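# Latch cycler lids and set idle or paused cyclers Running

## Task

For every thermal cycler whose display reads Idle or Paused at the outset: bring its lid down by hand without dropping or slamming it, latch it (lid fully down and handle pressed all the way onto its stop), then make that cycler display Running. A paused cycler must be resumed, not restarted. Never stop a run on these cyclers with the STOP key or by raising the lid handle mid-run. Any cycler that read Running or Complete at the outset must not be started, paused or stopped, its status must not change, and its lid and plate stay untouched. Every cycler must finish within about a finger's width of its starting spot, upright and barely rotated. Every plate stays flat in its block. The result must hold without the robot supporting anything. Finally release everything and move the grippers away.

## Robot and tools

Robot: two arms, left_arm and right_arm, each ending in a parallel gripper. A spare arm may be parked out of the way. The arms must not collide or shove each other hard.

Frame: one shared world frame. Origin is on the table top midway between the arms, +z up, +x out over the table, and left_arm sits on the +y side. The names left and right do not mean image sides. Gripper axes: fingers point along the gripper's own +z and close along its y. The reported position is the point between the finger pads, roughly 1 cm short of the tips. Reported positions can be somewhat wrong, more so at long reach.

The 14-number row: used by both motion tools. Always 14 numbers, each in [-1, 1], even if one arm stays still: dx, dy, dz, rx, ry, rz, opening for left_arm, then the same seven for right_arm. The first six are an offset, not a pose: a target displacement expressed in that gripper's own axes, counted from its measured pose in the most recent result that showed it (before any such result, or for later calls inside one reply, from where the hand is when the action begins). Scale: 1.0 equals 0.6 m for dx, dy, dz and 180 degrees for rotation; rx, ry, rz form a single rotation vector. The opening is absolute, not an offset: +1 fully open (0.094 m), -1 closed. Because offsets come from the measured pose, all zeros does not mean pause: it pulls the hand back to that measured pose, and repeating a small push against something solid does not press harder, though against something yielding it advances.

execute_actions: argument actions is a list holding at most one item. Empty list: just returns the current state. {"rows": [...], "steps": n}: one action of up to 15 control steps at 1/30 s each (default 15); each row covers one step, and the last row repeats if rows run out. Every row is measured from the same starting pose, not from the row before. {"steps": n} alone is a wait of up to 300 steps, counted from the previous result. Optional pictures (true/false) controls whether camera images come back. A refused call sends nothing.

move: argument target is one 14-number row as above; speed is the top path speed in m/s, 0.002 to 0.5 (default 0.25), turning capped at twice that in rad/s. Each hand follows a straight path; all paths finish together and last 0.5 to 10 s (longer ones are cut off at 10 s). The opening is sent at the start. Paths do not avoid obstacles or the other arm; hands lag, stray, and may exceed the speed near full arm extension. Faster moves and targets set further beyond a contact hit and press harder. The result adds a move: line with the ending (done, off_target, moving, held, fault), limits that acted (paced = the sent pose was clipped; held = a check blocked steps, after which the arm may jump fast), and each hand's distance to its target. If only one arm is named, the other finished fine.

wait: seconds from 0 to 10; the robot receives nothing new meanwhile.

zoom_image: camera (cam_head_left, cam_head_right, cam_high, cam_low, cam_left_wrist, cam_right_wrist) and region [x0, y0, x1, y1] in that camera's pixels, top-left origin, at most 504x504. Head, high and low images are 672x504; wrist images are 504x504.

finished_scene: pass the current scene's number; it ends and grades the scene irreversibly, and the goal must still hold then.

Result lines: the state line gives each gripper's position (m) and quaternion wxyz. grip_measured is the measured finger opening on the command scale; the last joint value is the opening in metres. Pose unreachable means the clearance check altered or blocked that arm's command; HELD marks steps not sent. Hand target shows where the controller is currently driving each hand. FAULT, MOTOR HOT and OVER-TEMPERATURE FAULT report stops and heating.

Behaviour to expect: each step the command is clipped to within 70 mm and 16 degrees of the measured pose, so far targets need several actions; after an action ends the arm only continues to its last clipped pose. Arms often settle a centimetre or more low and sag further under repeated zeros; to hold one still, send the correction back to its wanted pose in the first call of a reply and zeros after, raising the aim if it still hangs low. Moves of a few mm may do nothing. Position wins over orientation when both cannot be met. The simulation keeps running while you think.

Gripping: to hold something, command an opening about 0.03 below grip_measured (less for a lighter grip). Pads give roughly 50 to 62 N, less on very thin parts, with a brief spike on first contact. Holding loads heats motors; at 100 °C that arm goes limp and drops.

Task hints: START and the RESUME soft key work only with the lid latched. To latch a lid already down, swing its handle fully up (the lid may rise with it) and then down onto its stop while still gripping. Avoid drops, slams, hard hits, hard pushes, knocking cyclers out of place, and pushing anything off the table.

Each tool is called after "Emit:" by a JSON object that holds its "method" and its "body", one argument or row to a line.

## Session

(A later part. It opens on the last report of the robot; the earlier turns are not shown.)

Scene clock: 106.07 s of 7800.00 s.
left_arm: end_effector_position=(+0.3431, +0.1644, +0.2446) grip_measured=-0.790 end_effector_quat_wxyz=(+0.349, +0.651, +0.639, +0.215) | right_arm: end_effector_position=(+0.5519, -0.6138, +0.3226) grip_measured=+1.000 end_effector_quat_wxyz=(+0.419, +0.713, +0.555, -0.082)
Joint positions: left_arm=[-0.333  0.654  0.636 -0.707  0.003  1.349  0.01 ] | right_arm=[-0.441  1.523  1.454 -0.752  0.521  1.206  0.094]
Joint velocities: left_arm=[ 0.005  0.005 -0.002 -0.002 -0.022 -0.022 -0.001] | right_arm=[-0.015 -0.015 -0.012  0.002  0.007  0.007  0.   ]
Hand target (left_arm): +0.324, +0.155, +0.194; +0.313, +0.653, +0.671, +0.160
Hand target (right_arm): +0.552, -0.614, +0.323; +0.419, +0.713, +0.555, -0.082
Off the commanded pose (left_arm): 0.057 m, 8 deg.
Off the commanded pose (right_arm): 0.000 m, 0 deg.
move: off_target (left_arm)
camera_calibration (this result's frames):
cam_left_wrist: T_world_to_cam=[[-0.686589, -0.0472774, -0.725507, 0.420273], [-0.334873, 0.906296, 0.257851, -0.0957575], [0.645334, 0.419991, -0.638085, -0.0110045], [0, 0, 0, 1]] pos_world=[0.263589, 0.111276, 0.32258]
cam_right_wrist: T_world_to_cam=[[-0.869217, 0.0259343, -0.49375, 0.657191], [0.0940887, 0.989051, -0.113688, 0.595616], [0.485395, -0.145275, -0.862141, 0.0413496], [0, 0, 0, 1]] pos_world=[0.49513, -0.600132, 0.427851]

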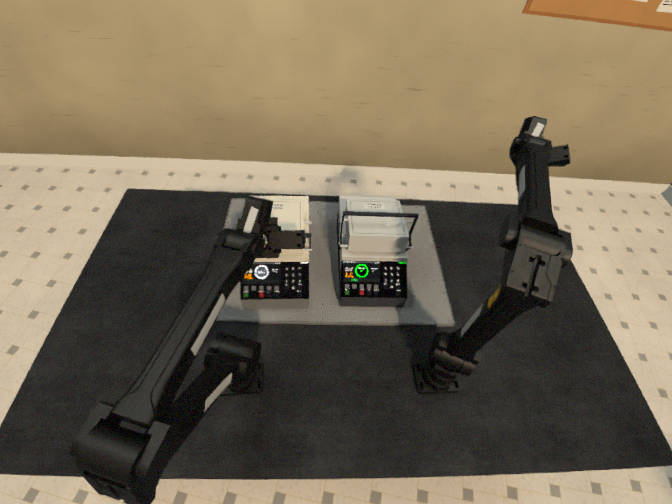

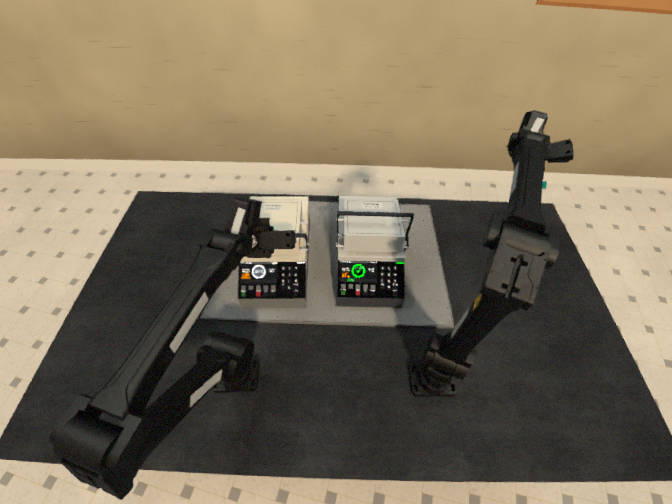

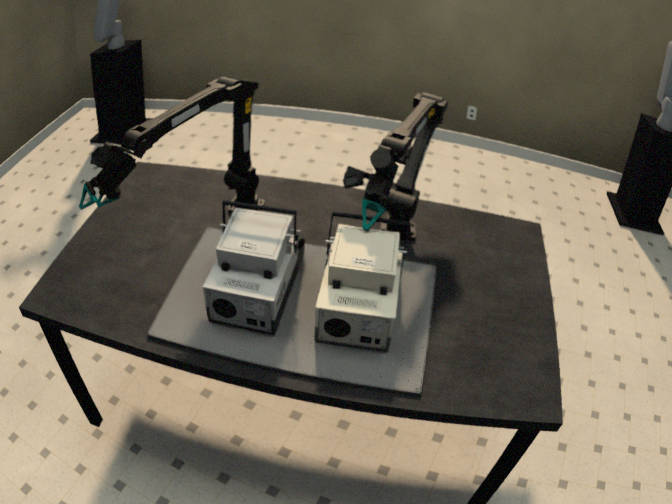

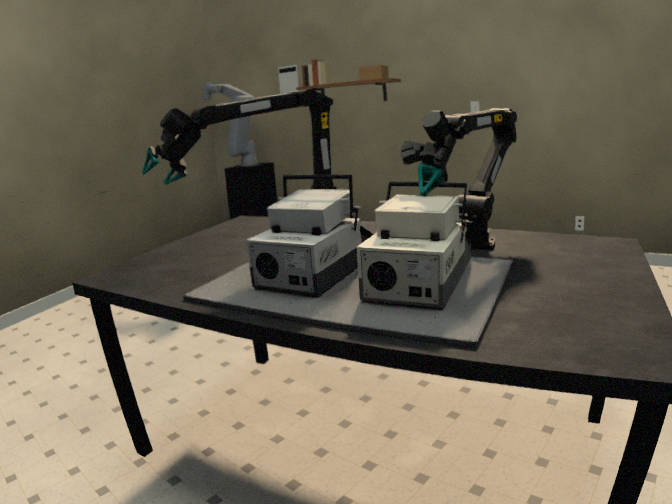

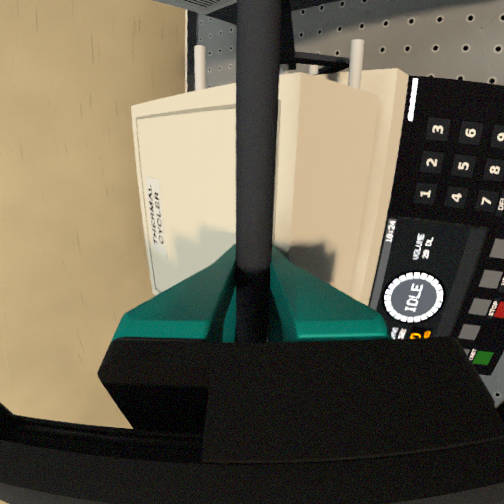

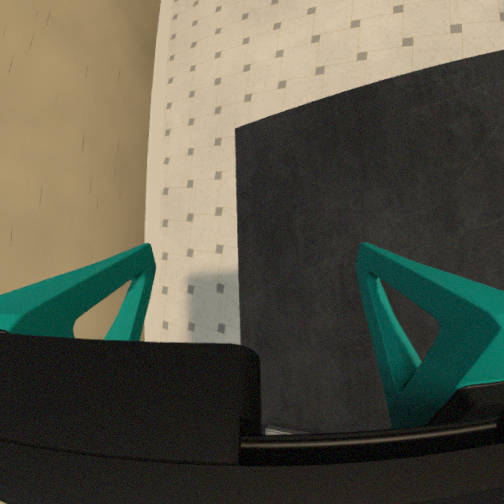

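Emit:
{"method": "move", "body": {
  "target": [0,-0.11,0.035,0,0,0,-0.8,0,0,0,0,0,0,1],
  "speed": 0.03
}}

Emit:
{"method": "move", "body": {
  "target": [0,-0.1,0.06,0,0,0,-0.8,0,0,0,0,0,0,1],
  "speed": 0.03
}}

Scene clock: 115.30 s of 7800.00 s.
left_arm: end_effector_position=(+0.3394, +0.1649, +0.2426) grip_measured=-0.791 end_effector_quat_wxyz=(+0.391, +0.633, +0.610, +0.272) | right_arm: end_effector_position=(+0.5519, -0.6138, +0.3226) grip_measured=+1.000 end_effector_quat_wxyz=(+0.419, +0.713, +0.555, -0.082)
Joint positions: left_arm=[-0.374  0.561  0.529 -0.547 -0.072  1.366  0.01 ] | right_arm=[-0.441  1.523  1.454 -0.752  0.521  1.206  0.094]
Joint velocities: left_arm=[-0.005  0.015 -0.002  0.002 -0.037 -0.007 -0.001] | right_arm=[-0.005  0.005 -0.007 -0.002 -0.007  0.007  0.   ]
Hand target (left_arm): +0.315, +0.159, +0.186; +0.348, +0.651, +0.639, +0.217
Hand target (right_arm): +0.552, -0.614, +0.323; +0.419, +0.713, +0.555, -0.082
Off the commanded pose (left_arm): 0.066 m, 9 deg.
Off the commanded pose (right_arm): 0.000 m, 0 deg.
After step 90, 3.70 s passed at rest.
move: off_target (left_arm)
camera_calibration (this result's frames):
cam_left_wrist: T_world_to_cam=[[-0.565569, -0.0372858, -0.823858, 0.397474], [-0.380005, 0.89839, 0.22021, -0.071197], [0.731934, 0.437614, -0.52227, -0.0704498], [0, 0, 0, 1]] pos_world=[0.249308, 0.109613, 0.306346]
cam_right_wrist: T_world_to_cam=[[-0.869217, 0.0259343, -0.49375, 0.657191], [0.0940887, 0.989051, -0.113688, 0.595616], [0.485395, -0.145275, -0.862141, 0.0413496], [0, 0, 0, 1]] pos_world=[0.49513, -0.600132, 0.427851]

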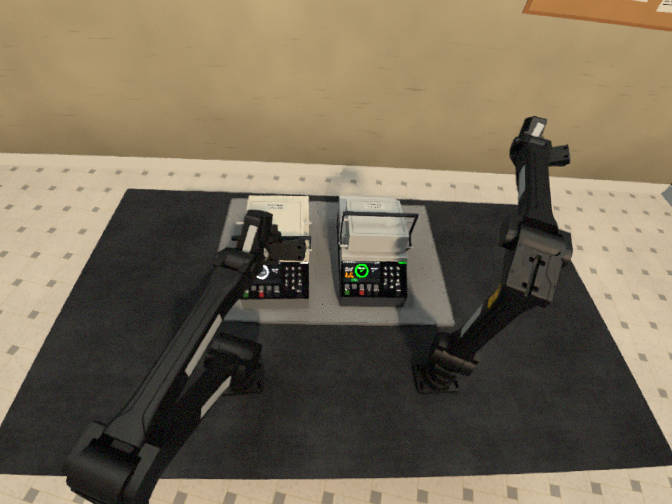

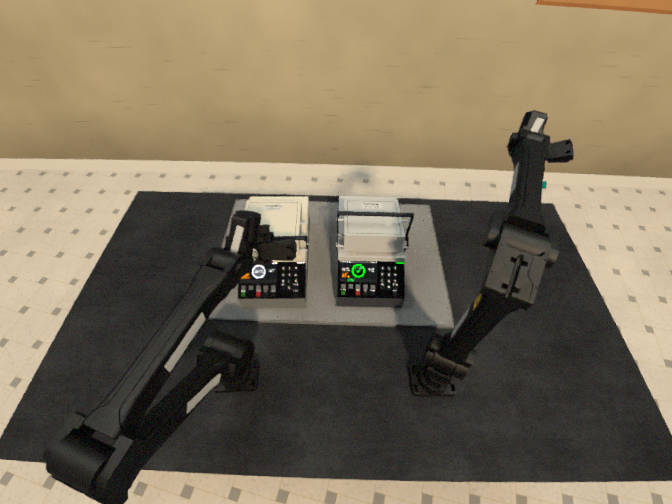

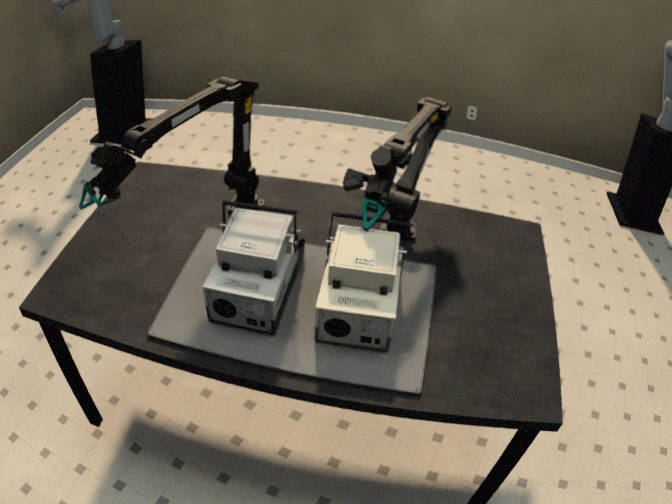

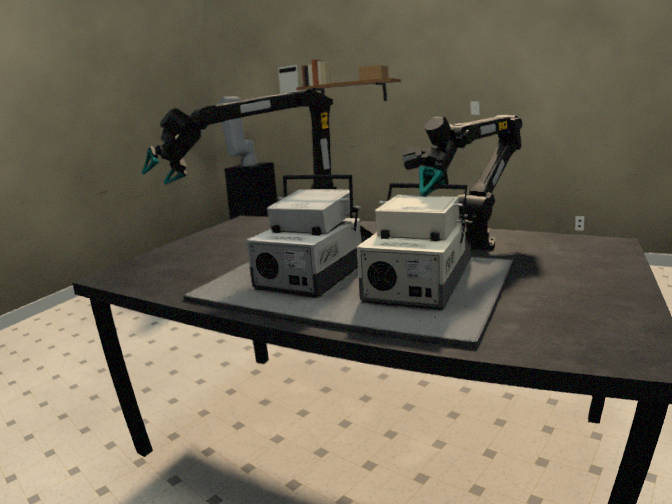

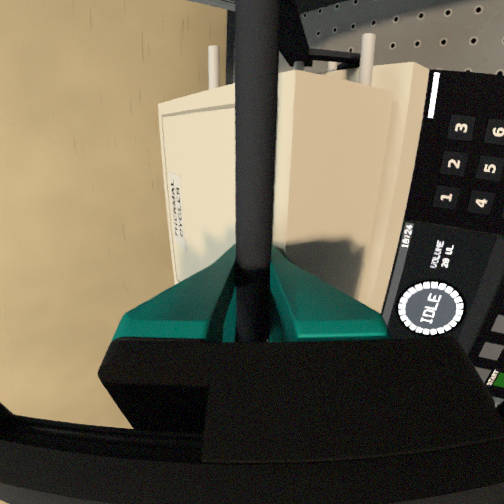

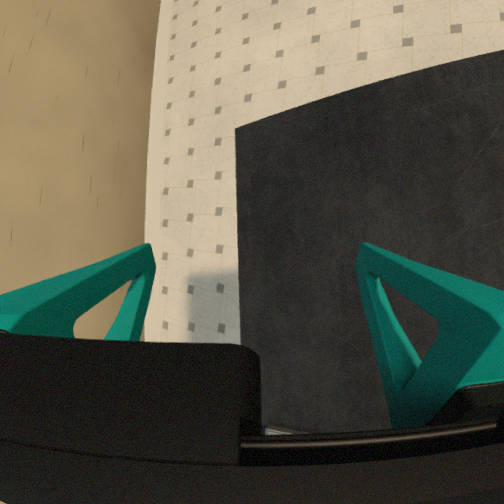

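Scene clock: 117.87 s of 7800.00 s.
left_arm: end_effector_position=(+0.3408, +0.1649, +0.2424) grip_measured=-0.791 end_effector_quat_wxyz=(+0.433, +0.609, +0.580, +0.325) | right_arm: end_effector_position=(+0.5519, -0.6138, +0.3226) grip_measured=+1.000 end_effector_quat_wxyz=(+0.419, +0.713, +0.555, -0.082)
Joint positions: left_arm=[-0.404  0.5    0.428 -0.358 -0.13   1.394  0.01 ] | right_arm=[-0.441  1.523  1.454 -0.752  0.521  1.206  0.094]
Joint velocities: left_arm=[-0.005 -0.005  0.002 -0.022  0.022  0.022  0.   ] | right_arm=[-0.005 -0.005  0.012 -0.002 -0.081  0.007  0.   ]
Hand target (left_arm): +0.329, +0.160, +0.177; +0.389, +0.633, +0.611, +0.274
Hand target (right_arm): +0.552, -0.614, +0.323; +0.419, +0.713, +0.555, -0.082
Off the commanded pose (left_arm): 0.070 m, 9 deg.
Off the commanded pose (right_arm): 0.000 m, 0 deg.
move: off_target (left_arm)
camera_calibration (this result's frames):
cam_left_wrist: T_world_to_cam=[[-0.430405, -0.0350496, -0.901955, 0.370566], [-0.41761, 0.893601, 0.164555, -0.0435438], [0.800221, 0.447491, -0.399247, -0.126332], [0, 0, 0, 1]] pos_world=[0.242403, 0.108432, 0.290962]
cam_right_wrist: T_world_to_cam=[[-0.869217, 0.0259343, -0.49375, 0.657191], [0.0940887, 0.989051, -0.113688, 0.595616], [0.485395, -0.145275, -0.862141, 0.0413496], [0, 0, 0, 1]] pos_world=[0.49513, -0.600132, 0.427851]

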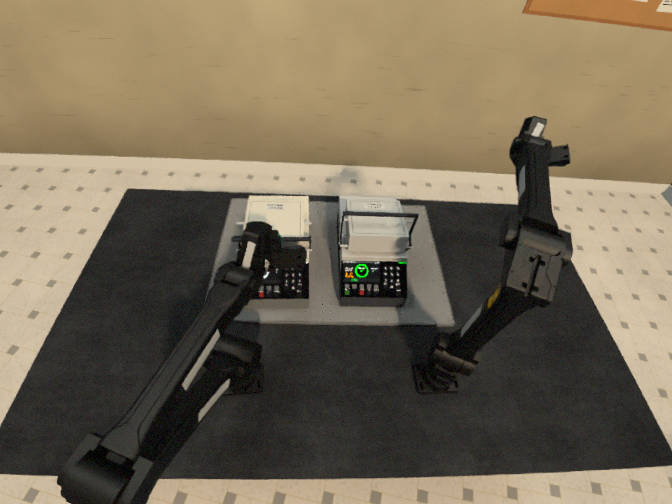

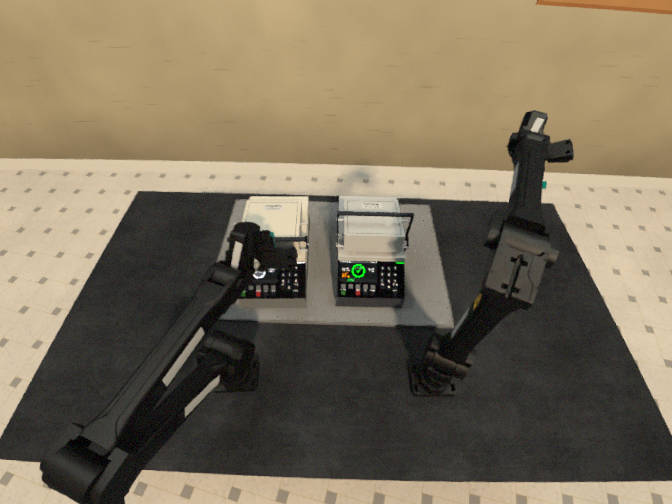

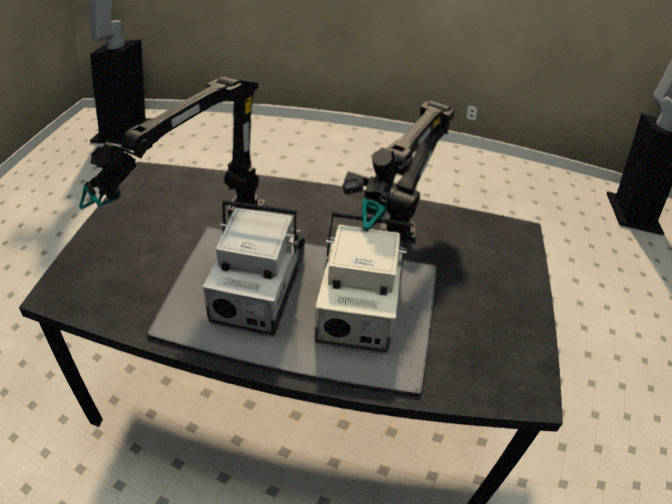

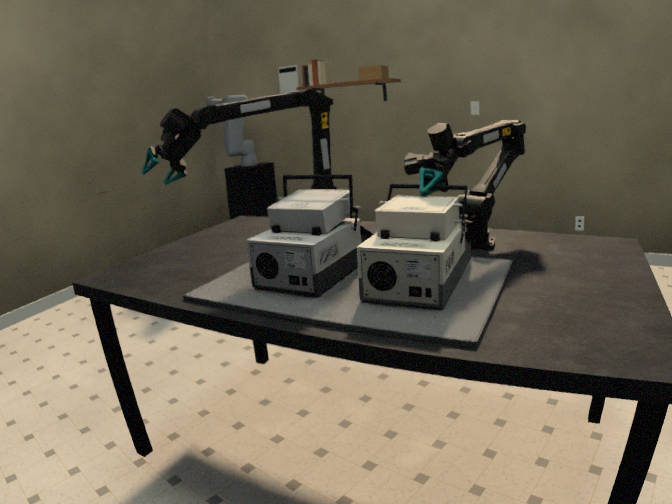

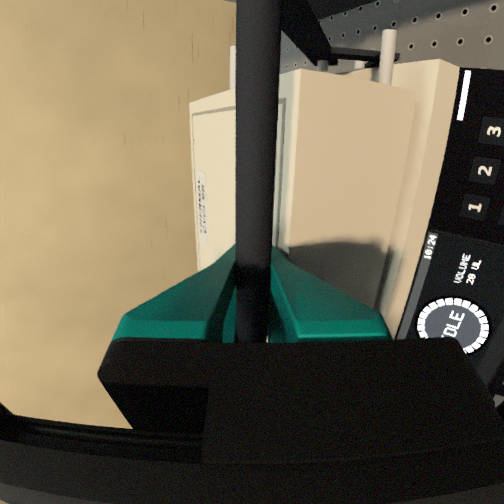

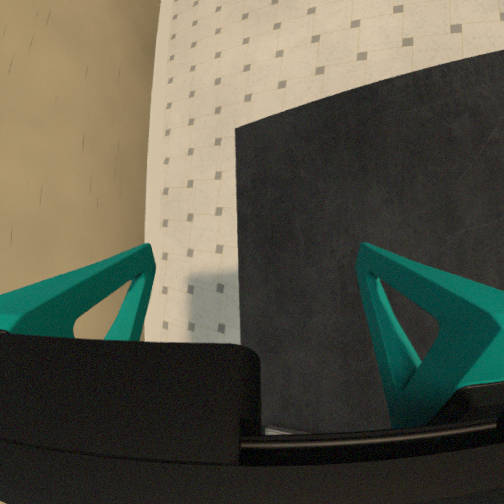

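Emit:
{"method": "move", "body": {
  "target": [0,0.12,0.107,0.27,0,0,-0.8,0,0,0,0,0,0,1],
  "speed": 0.03
}}

Scene clock: 138.87 s of 7800.00 s.
left_arm: end_effector_position=(+0.3973, +0.1691, +0.2689) grip_measured=-0.791 end_effector_quat_wxyz=(+0.246, +0.680, +0.675, +0.146) | right_arm: end_effector_position=(+0.5519, -0.6138, +0.3226) grip_measured=+1.000 end_effector_quat_wxyz=(+0.419, +0.713, +0.555, -0.082)
Joint positions: left_arm=[-0.27   0.97   0.953 -0.975  0.042  1.389  0.01 ] | right_arm=[-0.441  1.523  1.454 -0.752  0.521  1.206  0.094]
Joint velocities: left_arm=[ 0.005 -0.024  0.017 -0.002  0.051  0.022 -0.   ] | right_arm=[-0.005 -0.005 -0.002 -0.012 -0.022 -0.051  0.   ]
Hand target (left_arm): +0.403, +0.161, +0.269; +0.237, +0.708, +0.651, +0.139
Hand target (right_arm): +0.552, -0.614, +0.323; +0.419, +0.713, +0.555, -0.082
Off the commanded pose (left_arm): 0.035 m, 17 deg.
Off the commanded pose (right_arm): 0.000 m, 0 deg.
After step 90, 7.80 s passed at rest.
move: off_target (left_arm; path cut at 10 s)
camera_calibration (this result's frames):
cam_left_wrist: T_world_to_cam=[[-0.850302, -0.0198865, -0.525919, 0.482107], [-0.257311, 0.887419, 0.382463, -0.149305], [0.459104, 0.460534, -0.759692, 0.0674017], [0, 0, 0, 1]] pos_world=[0.340574, 0.111043, 0.361857]
cam_right_wrist: T_world_to_cam=[[-0.869217, 0.0259343, -0.49375, 0.657191], [0.0940887, 0.989051, -0.113688, 0.595616], [0.485395, -0.145275, -0.862141, 0.0413496], [0, 0, 0, 1]] pos_world=[0.49513, -0.600132, 0.427851]

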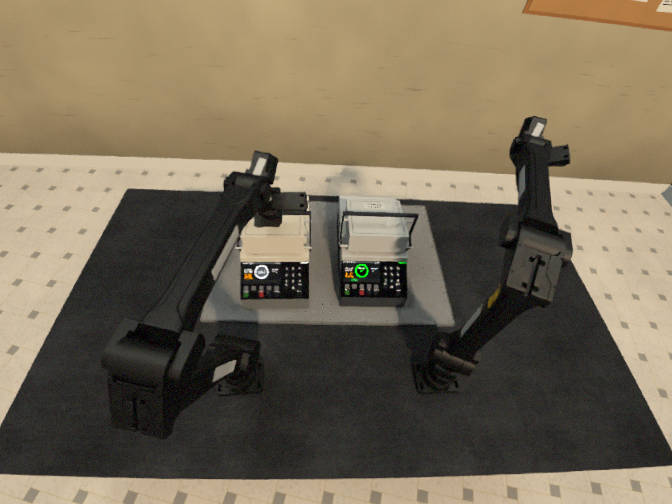

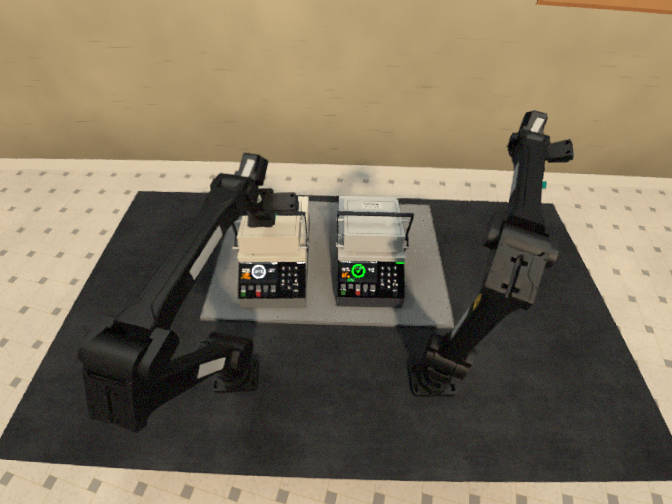

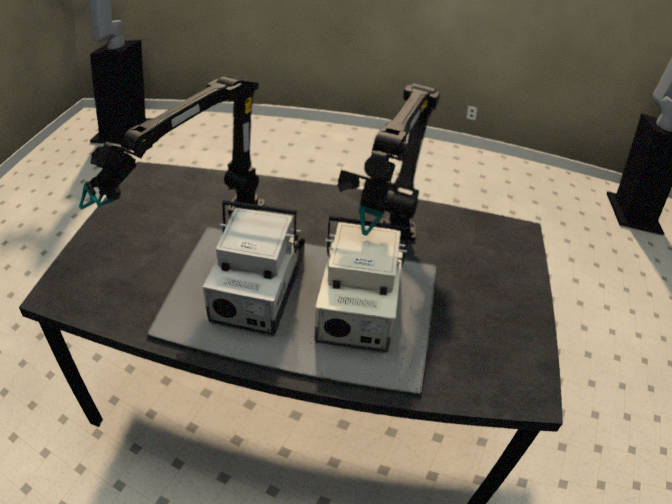

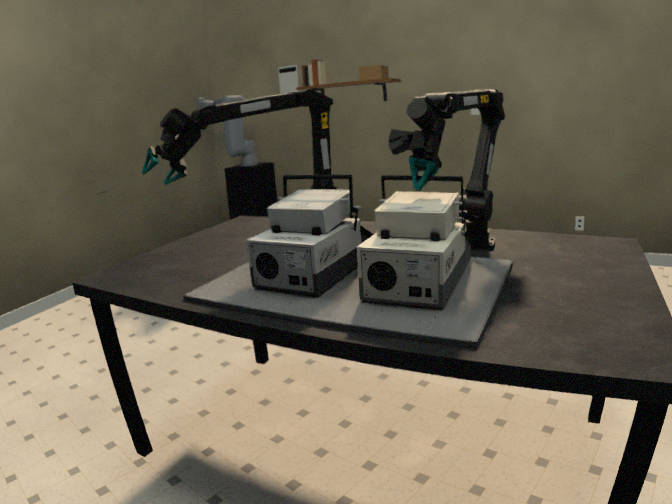

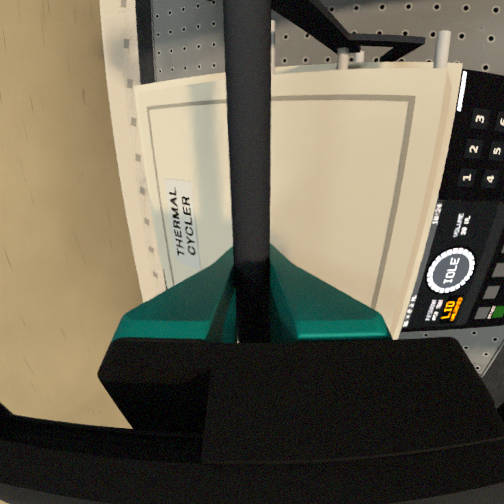

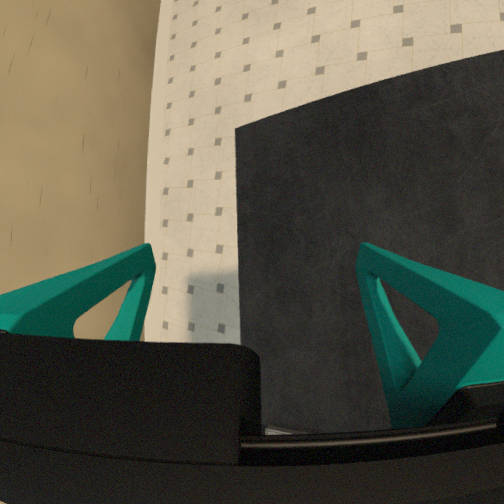

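Emit:
{"method": "move", "body": {
  "target": [0,0.1,0.04,0.05,0,0,-0.8,0,0,0,0,0,0,1],
  "speed": 0.03
}}

Scene clock: 147.43 s of 7800.00 s.
left_arm: end_effector_position=(+0.4305, +0.1715, +0.2705) grip_measured=-0.791 end_effector_quat_wxyz=(+0.179, +0.686, +0.700, +0.080) | right_arm: end_effector_position=(+0.5519, -0.6138, +0.3226) grip_measured=+1.000 end_effector_quat_wxyz=(+0.419, +0.713, +0.555, -0.082)
Joint positions: left_arm=[-0.233  1.173  1.151 -1.162  0.083  1.395  0.01 ] | right_arm=[-0.441  1.523  1.454 -0.752  0.521  1.206  0.094]
Joint velocities: left_arm=[-0.015  0.005 -0.022 -0.007 -0.051  0.051  0.001] | right_arm=[-0.005 -0.015 -0.017 -0.017  0.051  0.022  0.   ]
Hand target (left_arm): +0.459, +0.168, +0.280; +0.192, +0.697, +0.685, +0.093
Hand target (right_arm): +0.552, -0.614, +0.323; +0.419, +0.713, +0.555, -0.082
Off the commanded pose (left_arm): 0.032 m, 3 deg.
Off the commanded pose (right_arm): 0.000 m, 0 deg.
After step 90, 2.67 s passed at rest.
move: off_target (left_arm)
camera_calibration (this result's frames):
cam_left_wrist: T_world_to_cam=[[-0.93543, -0.0331232, -0.351955, 0.503079], [-0.190467, 0.885959, 0.422846, -0.182969], [0.297812, 0.462579, -0.835062, 0.141752], [0, 0, 0, 1]] pos_world=[0.39353, 0.113195, 0.3728]
cam_right_wrist: T_world_to_cam=[[-0.869217, 0.0259343, -0.49375, 0.657191], [0.0940887, 0.989051, -0.113688, 0.595616], [0.485395, -0.145275, -0.862141, 0.0413496], [0, 0, 0, 1]] pos_world=[0.49513, -0.600132, 0.427851]

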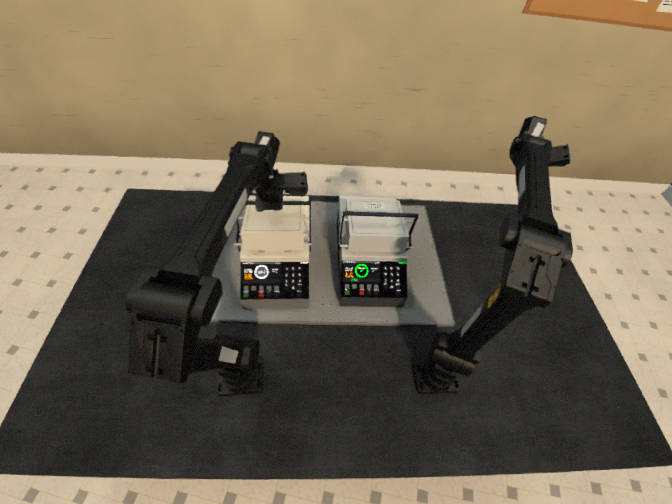

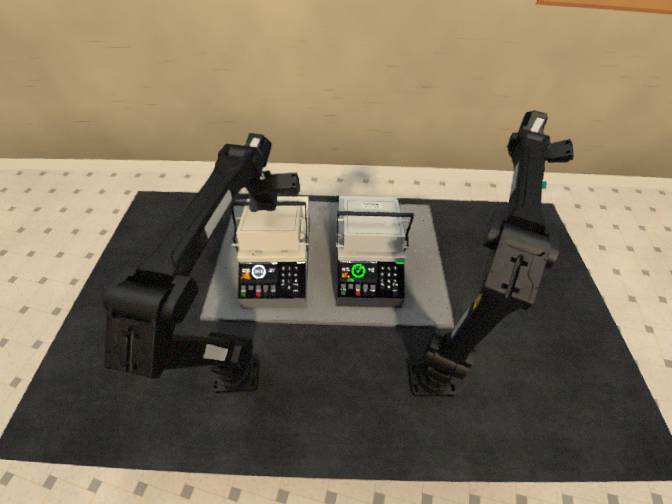

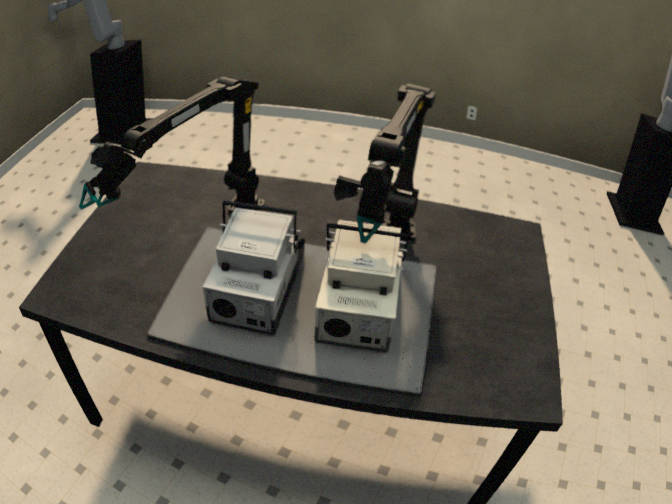

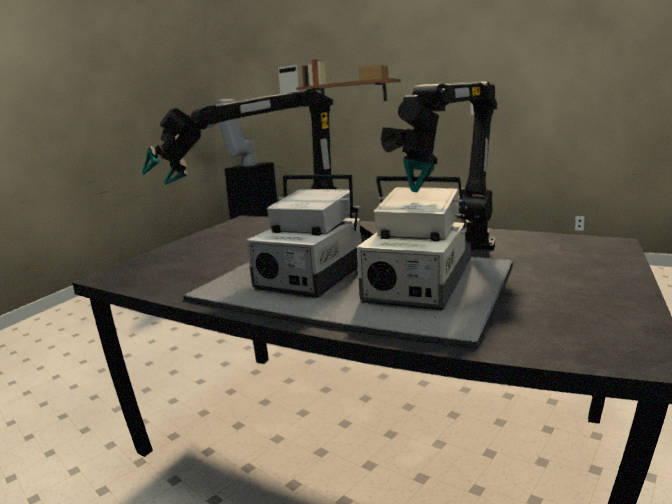

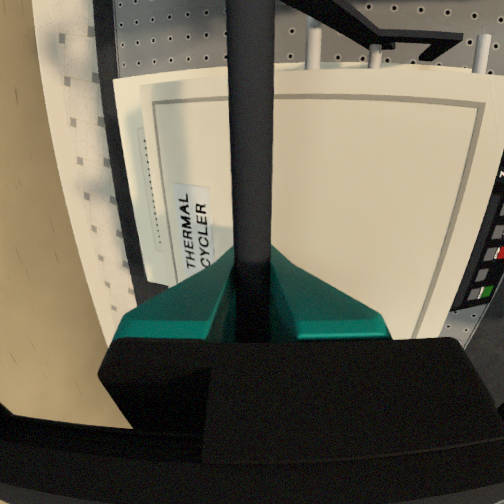

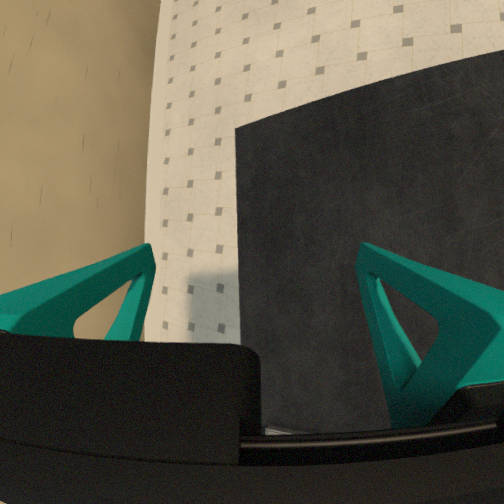

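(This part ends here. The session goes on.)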